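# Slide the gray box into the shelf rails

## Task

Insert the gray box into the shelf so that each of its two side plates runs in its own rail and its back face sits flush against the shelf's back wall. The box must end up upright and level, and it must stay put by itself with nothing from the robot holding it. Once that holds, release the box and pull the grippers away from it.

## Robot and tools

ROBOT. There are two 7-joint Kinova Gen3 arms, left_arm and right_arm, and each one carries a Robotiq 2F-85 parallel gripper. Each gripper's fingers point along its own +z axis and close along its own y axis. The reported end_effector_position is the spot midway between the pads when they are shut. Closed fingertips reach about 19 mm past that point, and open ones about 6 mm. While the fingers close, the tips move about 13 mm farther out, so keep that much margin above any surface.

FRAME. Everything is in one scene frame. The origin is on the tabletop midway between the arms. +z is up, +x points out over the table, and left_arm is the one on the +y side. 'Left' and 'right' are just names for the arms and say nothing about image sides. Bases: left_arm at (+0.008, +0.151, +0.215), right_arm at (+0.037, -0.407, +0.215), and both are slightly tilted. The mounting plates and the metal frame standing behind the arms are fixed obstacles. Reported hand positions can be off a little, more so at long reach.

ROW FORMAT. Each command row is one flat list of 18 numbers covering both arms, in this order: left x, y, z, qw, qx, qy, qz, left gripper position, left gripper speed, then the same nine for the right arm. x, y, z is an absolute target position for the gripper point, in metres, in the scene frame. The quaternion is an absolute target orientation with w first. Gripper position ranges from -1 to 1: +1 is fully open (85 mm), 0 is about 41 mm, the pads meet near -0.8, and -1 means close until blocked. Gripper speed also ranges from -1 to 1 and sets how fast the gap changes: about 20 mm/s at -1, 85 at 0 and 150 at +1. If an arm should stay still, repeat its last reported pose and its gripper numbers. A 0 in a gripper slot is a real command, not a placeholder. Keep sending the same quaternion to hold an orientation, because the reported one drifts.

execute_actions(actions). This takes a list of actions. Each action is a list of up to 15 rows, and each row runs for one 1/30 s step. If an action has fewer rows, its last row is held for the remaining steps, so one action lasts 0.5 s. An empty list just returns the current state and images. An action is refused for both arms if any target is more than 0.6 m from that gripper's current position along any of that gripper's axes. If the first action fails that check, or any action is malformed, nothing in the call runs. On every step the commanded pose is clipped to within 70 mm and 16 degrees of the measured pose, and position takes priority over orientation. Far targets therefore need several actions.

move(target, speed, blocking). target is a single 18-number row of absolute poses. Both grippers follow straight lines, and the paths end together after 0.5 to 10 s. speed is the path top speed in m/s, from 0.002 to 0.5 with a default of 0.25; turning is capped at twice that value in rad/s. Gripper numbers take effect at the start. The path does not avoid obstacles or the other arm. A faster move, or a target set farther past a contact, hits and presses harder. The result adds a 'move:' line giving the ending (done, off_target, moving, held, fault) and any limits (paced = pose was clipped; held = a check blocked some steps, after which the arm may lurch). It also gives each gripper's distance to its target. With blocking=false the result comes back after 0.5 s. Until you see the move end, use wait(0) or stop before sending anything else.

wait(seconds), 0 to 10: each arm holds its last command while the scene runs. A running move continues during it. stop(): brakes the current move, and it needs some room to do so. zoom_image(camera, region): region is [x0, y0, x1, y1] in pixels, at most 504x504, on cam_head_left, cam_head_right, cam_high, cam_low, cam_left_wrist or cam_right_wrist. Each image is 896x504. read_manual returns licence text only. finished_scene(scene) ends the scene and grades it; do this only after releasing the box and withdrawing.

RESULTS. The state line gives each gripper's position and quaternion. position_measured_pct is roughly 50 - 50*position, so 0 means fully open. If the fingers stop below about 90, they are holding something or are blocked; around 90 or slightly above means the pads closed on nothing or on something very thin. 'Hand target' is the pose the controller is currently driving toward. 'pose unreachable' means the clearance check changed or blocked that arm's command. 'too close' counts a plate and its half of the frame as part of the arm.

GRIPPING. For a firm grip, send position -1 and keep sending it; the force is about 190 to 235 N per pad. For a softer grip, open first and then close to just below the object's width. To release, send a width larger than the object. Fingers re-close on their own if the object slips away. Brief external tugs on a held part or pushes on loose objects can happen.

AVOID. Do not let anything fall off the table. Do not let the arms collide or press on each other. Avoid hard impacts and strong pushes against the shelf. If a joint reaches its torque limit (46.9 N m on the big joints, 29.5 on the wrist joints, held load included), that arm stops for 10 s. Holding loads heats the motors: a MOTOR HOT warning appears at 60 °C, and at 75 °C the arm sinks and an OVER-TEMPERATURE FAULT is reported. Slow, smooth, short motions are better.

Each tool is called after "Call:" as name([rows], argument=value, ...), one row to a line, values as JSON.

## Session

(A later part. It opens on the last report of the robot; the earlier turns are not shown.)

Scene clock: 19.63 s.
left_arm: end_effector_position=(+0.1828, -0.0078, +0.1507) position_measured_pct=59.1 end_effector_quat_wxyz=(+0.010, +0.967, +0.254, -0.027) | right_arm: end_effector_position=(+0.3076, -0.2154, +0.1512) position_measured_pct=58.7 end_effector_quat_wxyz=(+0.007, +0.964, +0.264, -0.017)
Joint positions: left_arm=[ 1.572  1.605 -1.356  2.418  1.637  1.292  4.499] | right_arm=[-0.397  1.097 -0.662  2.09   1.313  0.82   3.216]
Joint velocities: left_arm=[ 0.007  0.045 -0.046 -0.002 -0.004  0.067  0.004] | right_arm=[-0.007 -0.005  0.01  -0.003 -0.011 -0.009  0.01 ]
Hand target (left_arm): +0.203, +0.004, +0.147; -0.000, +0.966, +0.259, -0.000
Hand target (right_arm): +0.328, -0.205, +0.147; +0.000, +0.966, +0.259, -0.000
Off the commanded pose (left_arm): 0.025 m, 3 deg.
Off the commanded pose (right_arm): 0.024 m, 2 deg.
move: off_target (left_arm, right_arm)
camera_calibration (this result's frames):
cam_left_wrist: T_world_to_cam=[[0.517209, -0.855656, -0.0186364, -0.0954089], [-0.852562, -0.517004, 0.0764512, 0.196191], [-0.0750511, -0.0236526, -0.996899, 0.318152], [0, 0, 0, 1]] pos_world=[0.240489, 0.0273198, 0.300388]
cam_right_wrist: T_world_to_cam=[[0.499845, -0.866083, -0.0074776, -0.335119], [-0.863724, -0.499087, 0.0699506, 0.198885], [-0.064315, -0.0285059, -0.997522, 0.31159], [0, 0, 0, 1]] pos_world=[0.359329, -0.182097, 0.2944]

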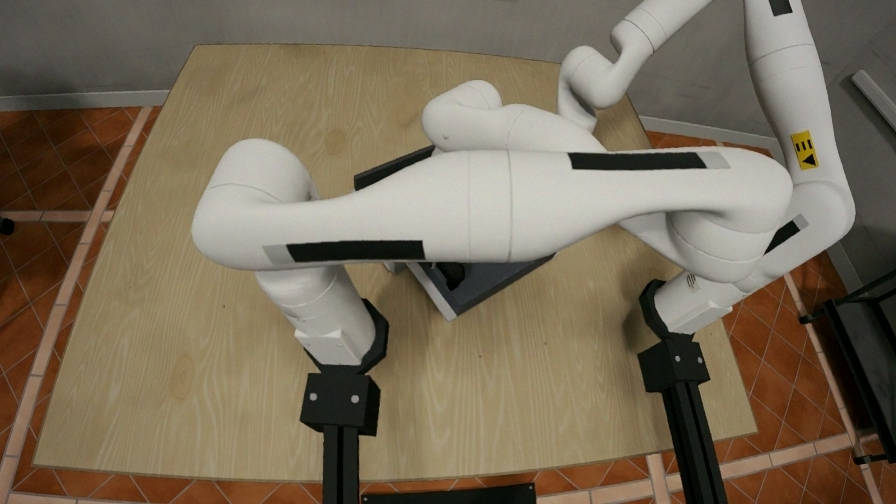

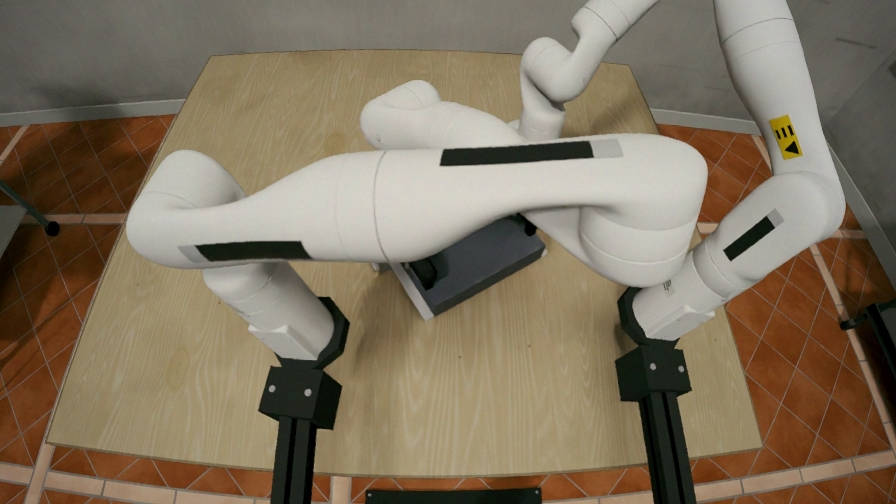

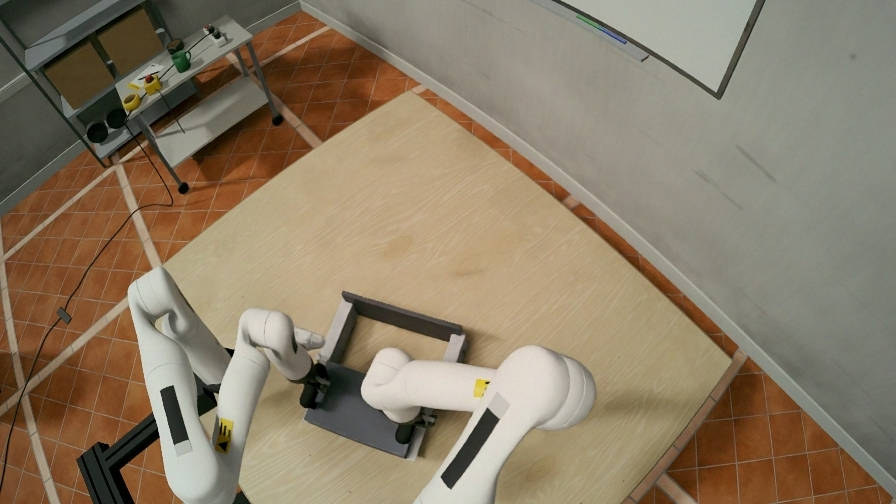

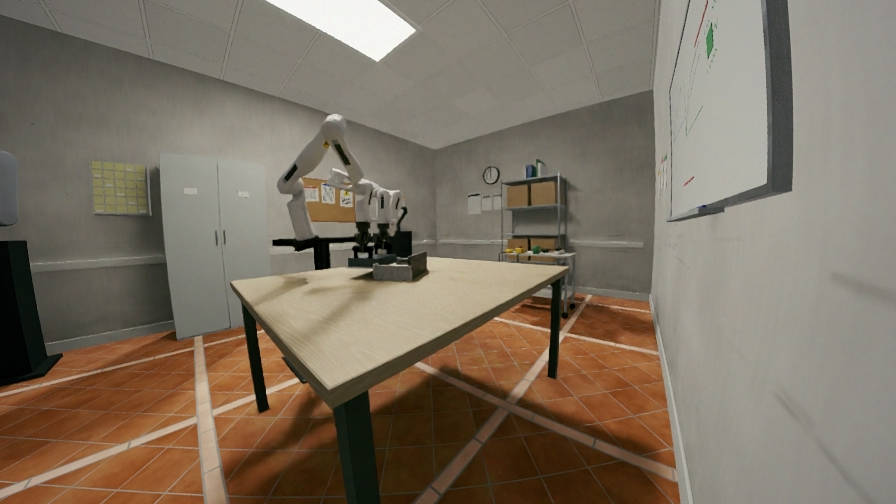

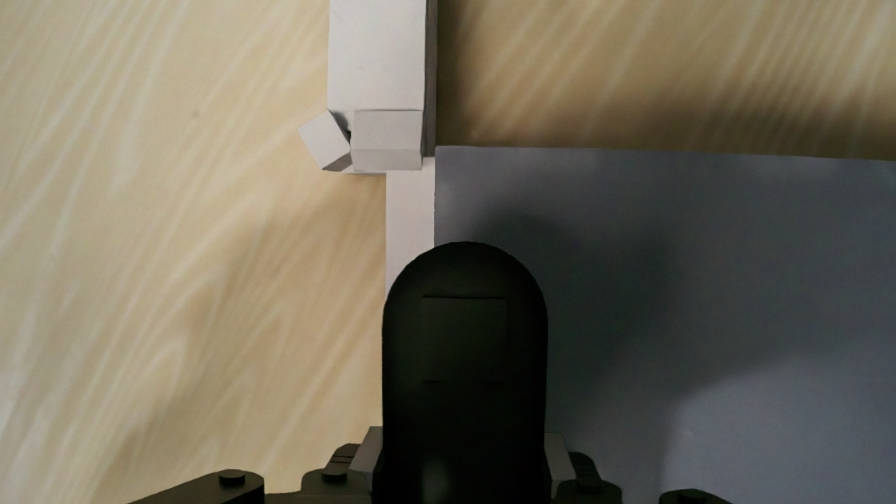

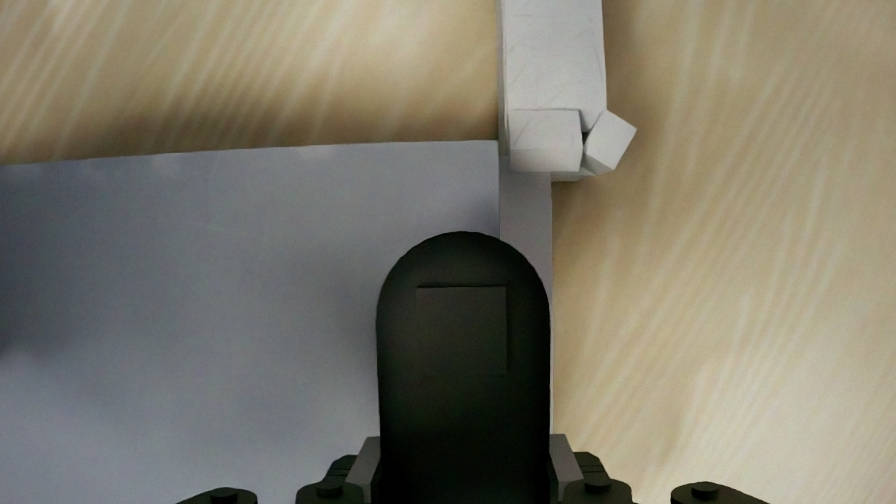

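Call:
move(target=[0.178,-0.011,0.158,0,0.966,0.259,0,-1,0,0.302,-0.219,0.158,0,0.966,0.259,0,-1,0], speed=0.02)

Call:
move(target=[0.204,0.004,0.158,0,0.966,0.259,0,-1,0,0.328,-0.204,0.158,0,0.966,0.259,0,-1,0], speed=0.02)

Call:
zoom_image(camera="cam_low", region=[340,240,420,290])

Scene clock: 21.47 s.
left_arm: end_effector_position=(+0.1780, -0.0111, +0.1580) position_measured_pct=59.1 end_effector_quat_wxyz=(+0.000, +0.966, +0.259, -0.000) | right_arm: end_effector_position=(+0.3023, -0.2187, +0.1580) position_measured_pct=58.7 end_effector_quat_wxyz=(-0.000, +0.966, +0.259, +0.000)
Joint positions: left_arm=[ 1.666  1.603 -1.367  2.421  1.613  1.253  4.604] | right_arm=[-0.41   1.067 -0.656  2.149  1.375  0.791  3.119]
Joint velocities: left_arm=[ 0.007  0.    -0.     0.001 -0.001 -0.003  0.006] | right_arm=[-0.001 -0.002  0.     0.004  0.003 -0.001 -0.006]
Hand target (left_arm): +0.178, -0.011, +0.158; -0.000, +0.966, +0.259, +0.000
Hand target (right_arm): +0.302, -0.219, +0.158; -0.000, +0.966, +0.259, +0.000
Off the commanded pose (left_arm): 0.000 m, 0 deg.
Off the commanded pose (right_arm): 0.000 m, 0 deg.
move: done
camera_calibration (this result's frames):
cam_left_wrist: T_world_to_cam=[[0.526303, -0.84999, -0.0228357, -0.0965145], [-0.849806, -0.526722, 0.0198276, 0.198139], [-0.0288814, 0.00897057, -0.999543, 0.317516], [0, 0, 0, 1]] pos_world=[0.228346, 0.0194795, 0.311238]
cam_right_wrist: T_world_to_cam=[[0.49083, -0.871161, -0.0128641, -0.332843], [-0.870518, -0.490968, 0.0339, 0.201704], [-0.0358483, -0.00544071, -0.999342, 0.31471], [0, 0, 0, 1]] pos_world=[0.350238, -0.189217, 0.303383]

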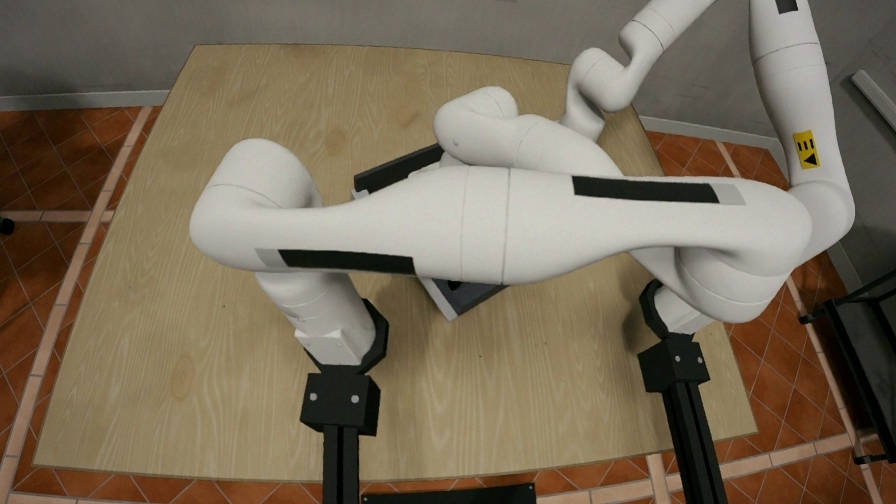

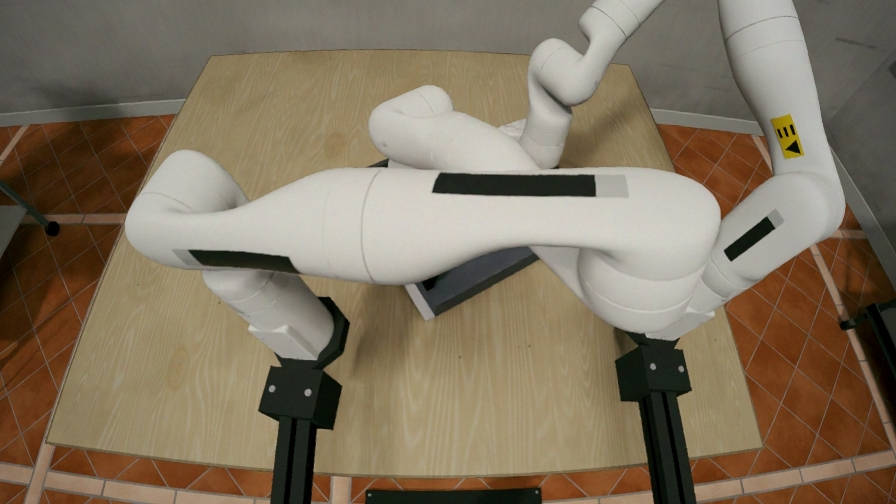

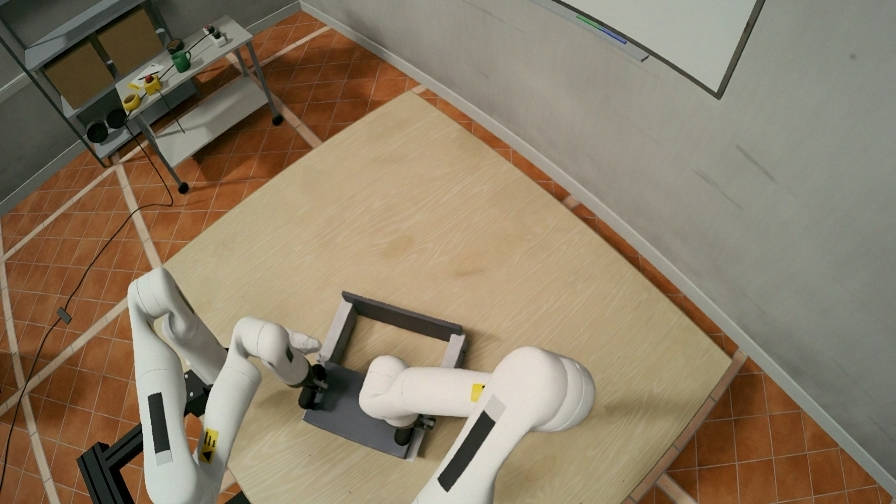

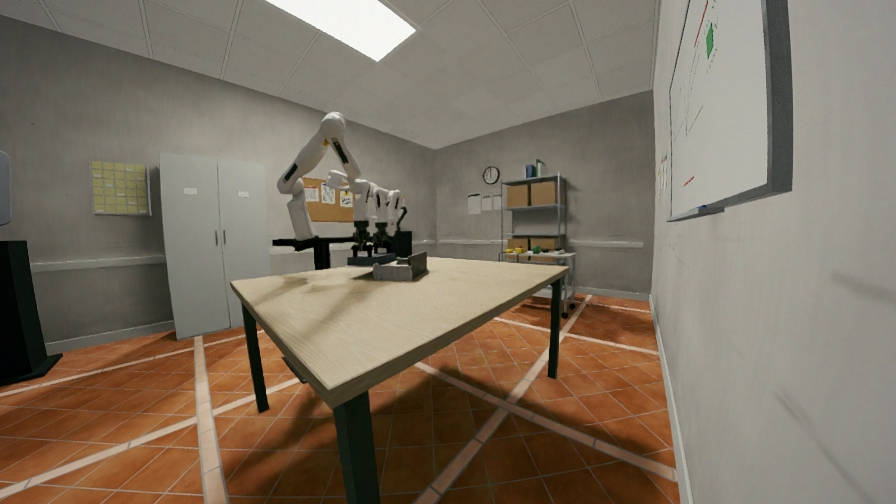

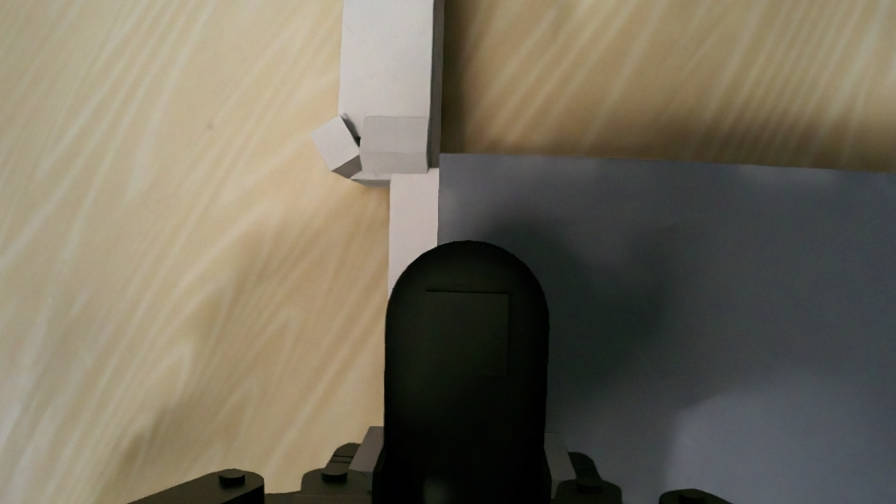

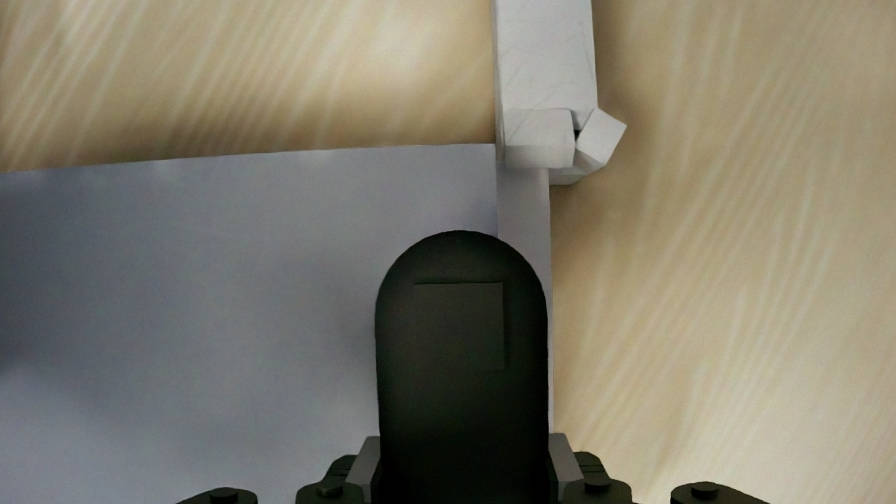

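Scene clock: 23.23 s.
left_arm: end_effector_position=(+0.2038, +0.0036, +0.1581) position_measured_pct=59.1 end_effector_quat_wxyz=(+0.000, +0.966, +0.259, -0.000) | right_arm: end_effector_position=(+0.3282, -0.2038, +0.1582) position_measured_pct=58.7 end_effector_quat_wxyz=(-0.001, +0.966, +0.259, +0.000)
Joint positions: left_arm=[ 1.562  1.604 -1.399  2.411  1.61   1.262  4.506] | right_arm=[-0.393  1.08  -0.661  2.054  1.308  0.819  3.243]
Joint velocities: left_arm=[-0.004  0.002 -0.001 -0.001 -0.     0.    -0.003] | right_arm=[ 0.     0.001  0.001 -0.002 -0.002 -0.     0.004]
Hand target (left_arm): +0.204, +0.004, +0.158; +0.000, +0.966, +0.259, -0.000
Hand target (right_arm): +0.328, -0.204, +0.158; -0.000, +0.966, +0.259, -0.000
Off the commanded pose (left_arm): 0.000 m, 0 deg.
Off the commanded pose (right_arm): 0.000 m, 0 deg.
move: done
camera_calibration (this result's frames):
cam_left_wrist: T_world_to_cam=[[0.526332, -0.849981, -0.0225332, -0.0976416], [-0.849797, -0.526741, 0.0197046, 0.227905], [-0.0286177, 0.00877749, -0.999552, 0.318124], [0, 0, 0, 1]] pos_world=[0.254169, 0.0342612, 0.31129]
cam_right_wrist: T_world_to_cam=[[0.490462, -0.871362, -0.0132619, -0.332351], [-0.870715, -0.490615, 0.0339562, 0.231694], [-0.0360946, -0.00510692, -0.999335, 0.316073], [0, 0, 0, 1]] pos_world=[0.376154, -0.174311, 0.303587]

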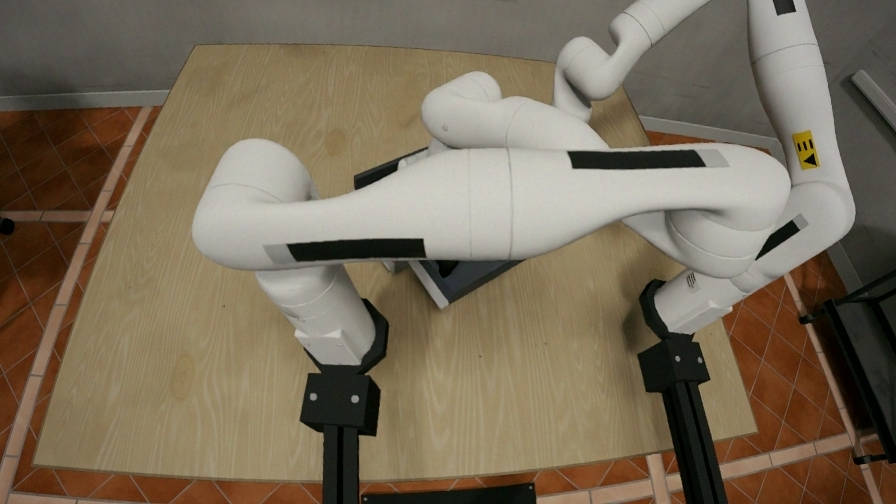

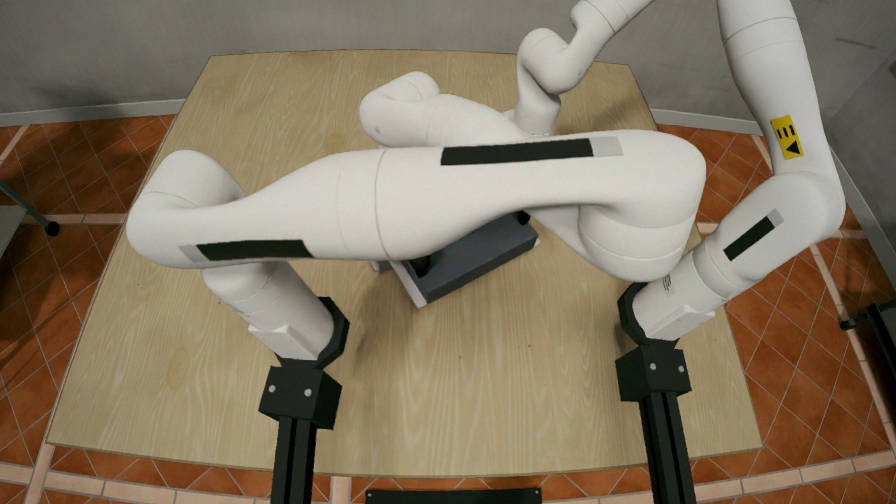

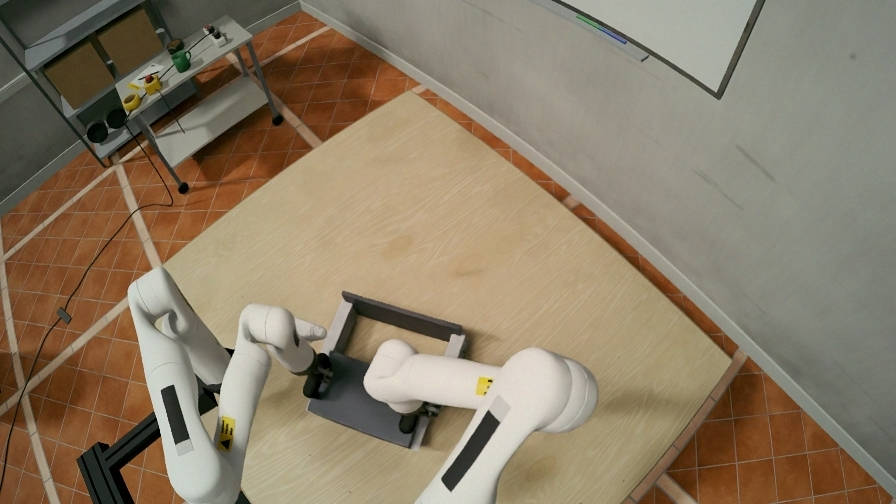

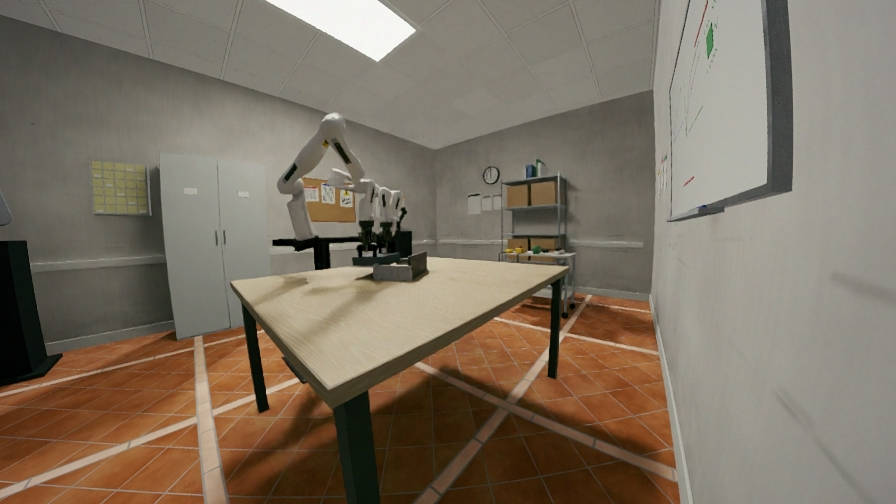

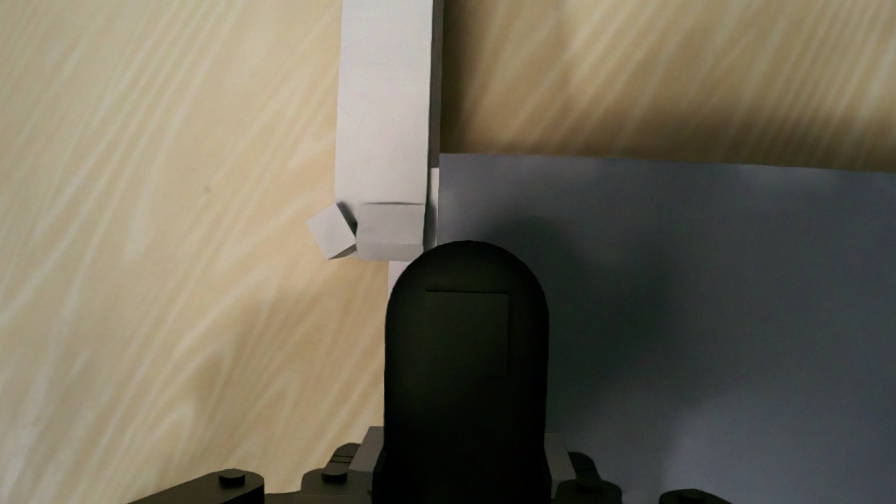

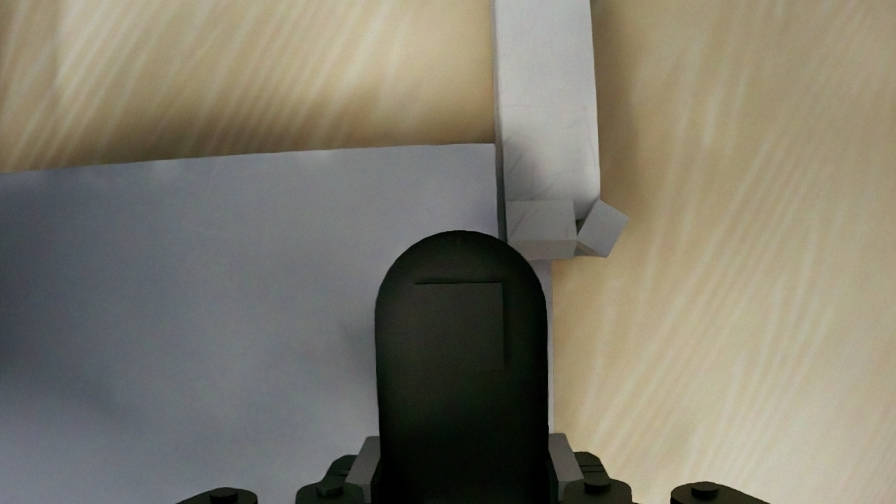

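Region (340, 240, 420, 290) of cam_low's 896x504 image, scaled by 6.300, with more detail than that image has; it fills the top 315 rows of this view, and the rest is white.

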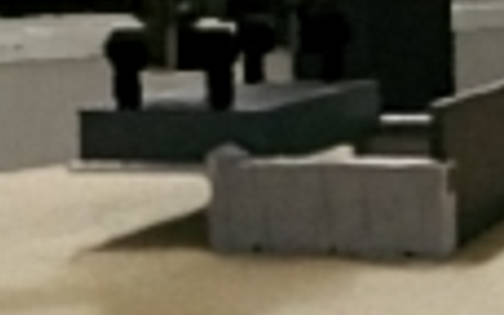

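In. Go 11 cm along about 31°.

Call:
move(target=[0.298,0.061,0.158,0,0.966,0.259,0,-1,0,0.422,-0.147,0.158,0,0.966,0.259,0,-1,0], speed=0.035)

Scene clock: 26.73 s.
left_arm: end_effector_position=(+0.2980, +0.0601, +0.1579) position_measured_pct=59.1 end_effector_quat_wxyz=(+0.001, +0.966, +0.259, -0.000) | right_arm: end_effector_position=(+0.4221, -0.1466, +0.1586) position_measured_pct=58.7 end_effector_quat_wxyz=(-0.001, +0.966, +0.259, +0.000)
Joint positions: left_arm=[ 1.21   1.585 -1.494  2.299  1.578  1.286  4.26 ] | right_arm=[-0.377  1.174 -0.691  1.675  1.139  0.966  3.606]
Joint velocities: left_arm=[-0.006  0.001 -0.     0.    -0.001  0.004 -0.002] | right_arm=[-0.001  0.003  0.001 -0.004 -0.002  0.     0.003]
Hand target (left_arm): +0.298, +0.060, +0.158; +0.000, +0.966, +0.259, -0.000
Hand target (right_arm): +0.422, -0.147, +0.158; -0.000, +0.966, +0.259, -0.000
Off the commanded pose (left_arm): 0.001 m, 0 deg.
Off the commanded pose (right_arm): 0.001 m, 0 deg.
move: done
camera_calibration (this result's frames):
cam_left_wrist: T_world_to_cam=[[0.52632, -0.850005, -0.0218701, -0.0993024], [-0.849805, -0.526713, 0.0200942, 0.337649], [-0.0285994, 0.00800932, -0.999559, 0.320245], [0, 0, 0, 1]] pos_world=[0.348359, 0.0908716, 0.311147]
cam_right_wrist: T_world_to_cam=[[0.490684, -0.871218, -0.0144386, -0.328448], [-0.870572, -0.49088, 0.0337852, 0.341416], [-0.0365218, -0.00400802, -0.999325, 0.320468], [0, 0, 0, 1]] pos_world=[0.470095, -0.117271, 0.303975]

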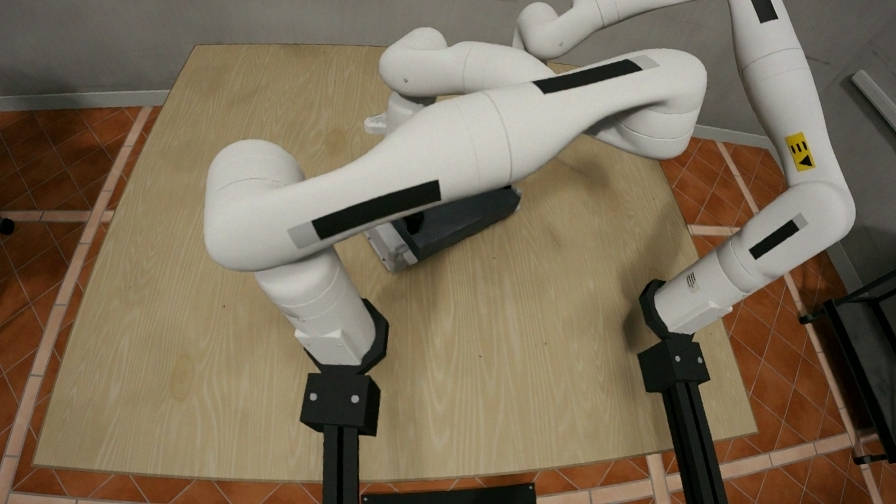

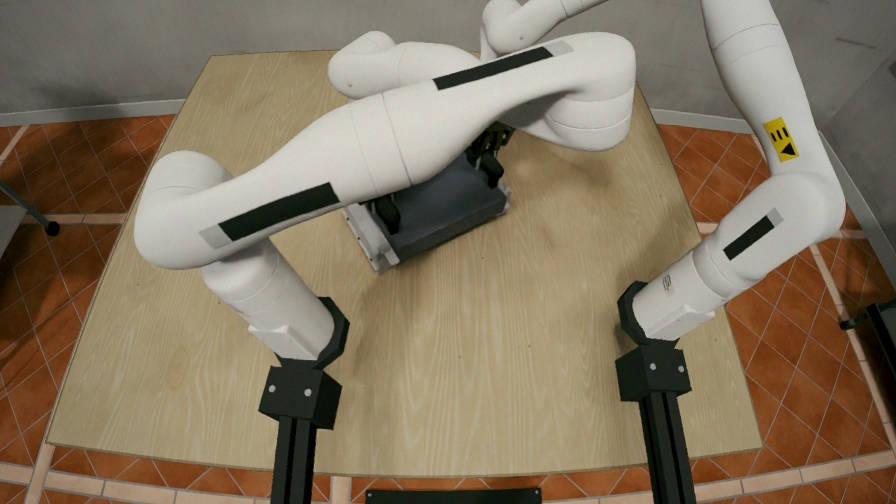

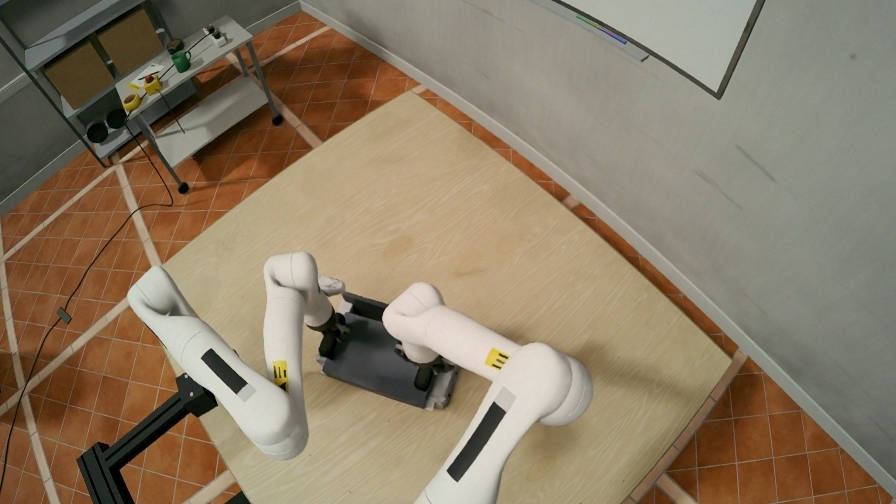

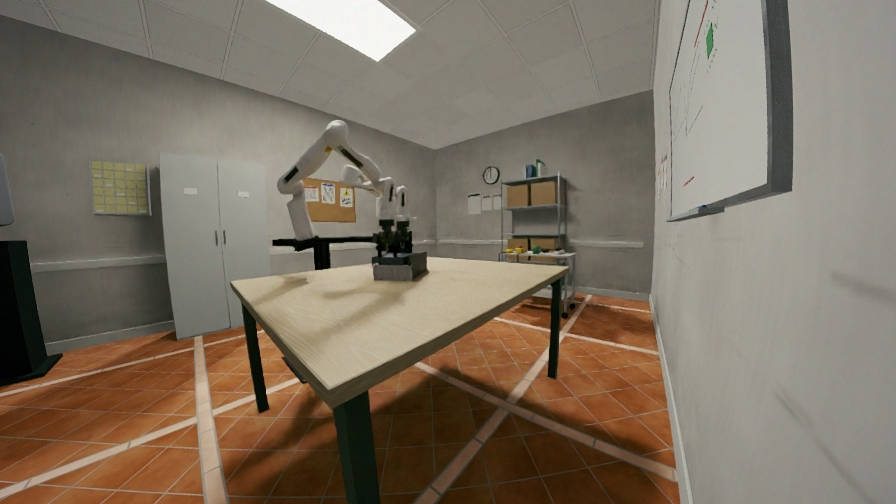

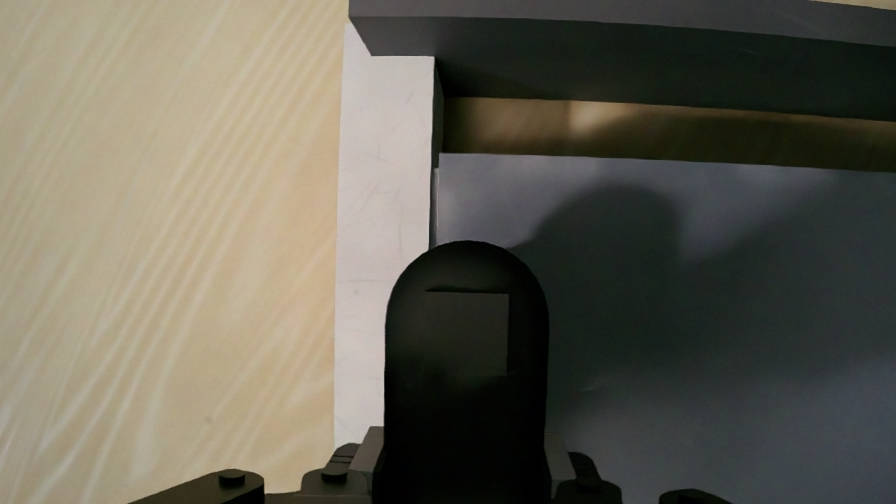

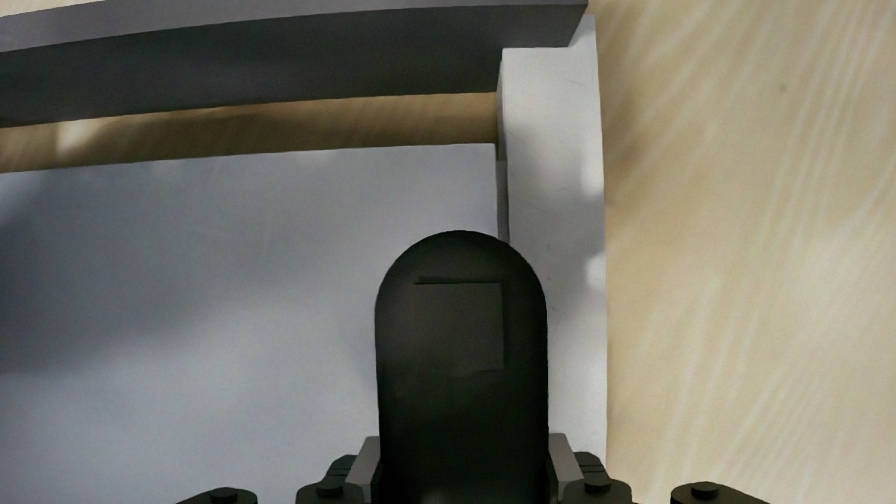

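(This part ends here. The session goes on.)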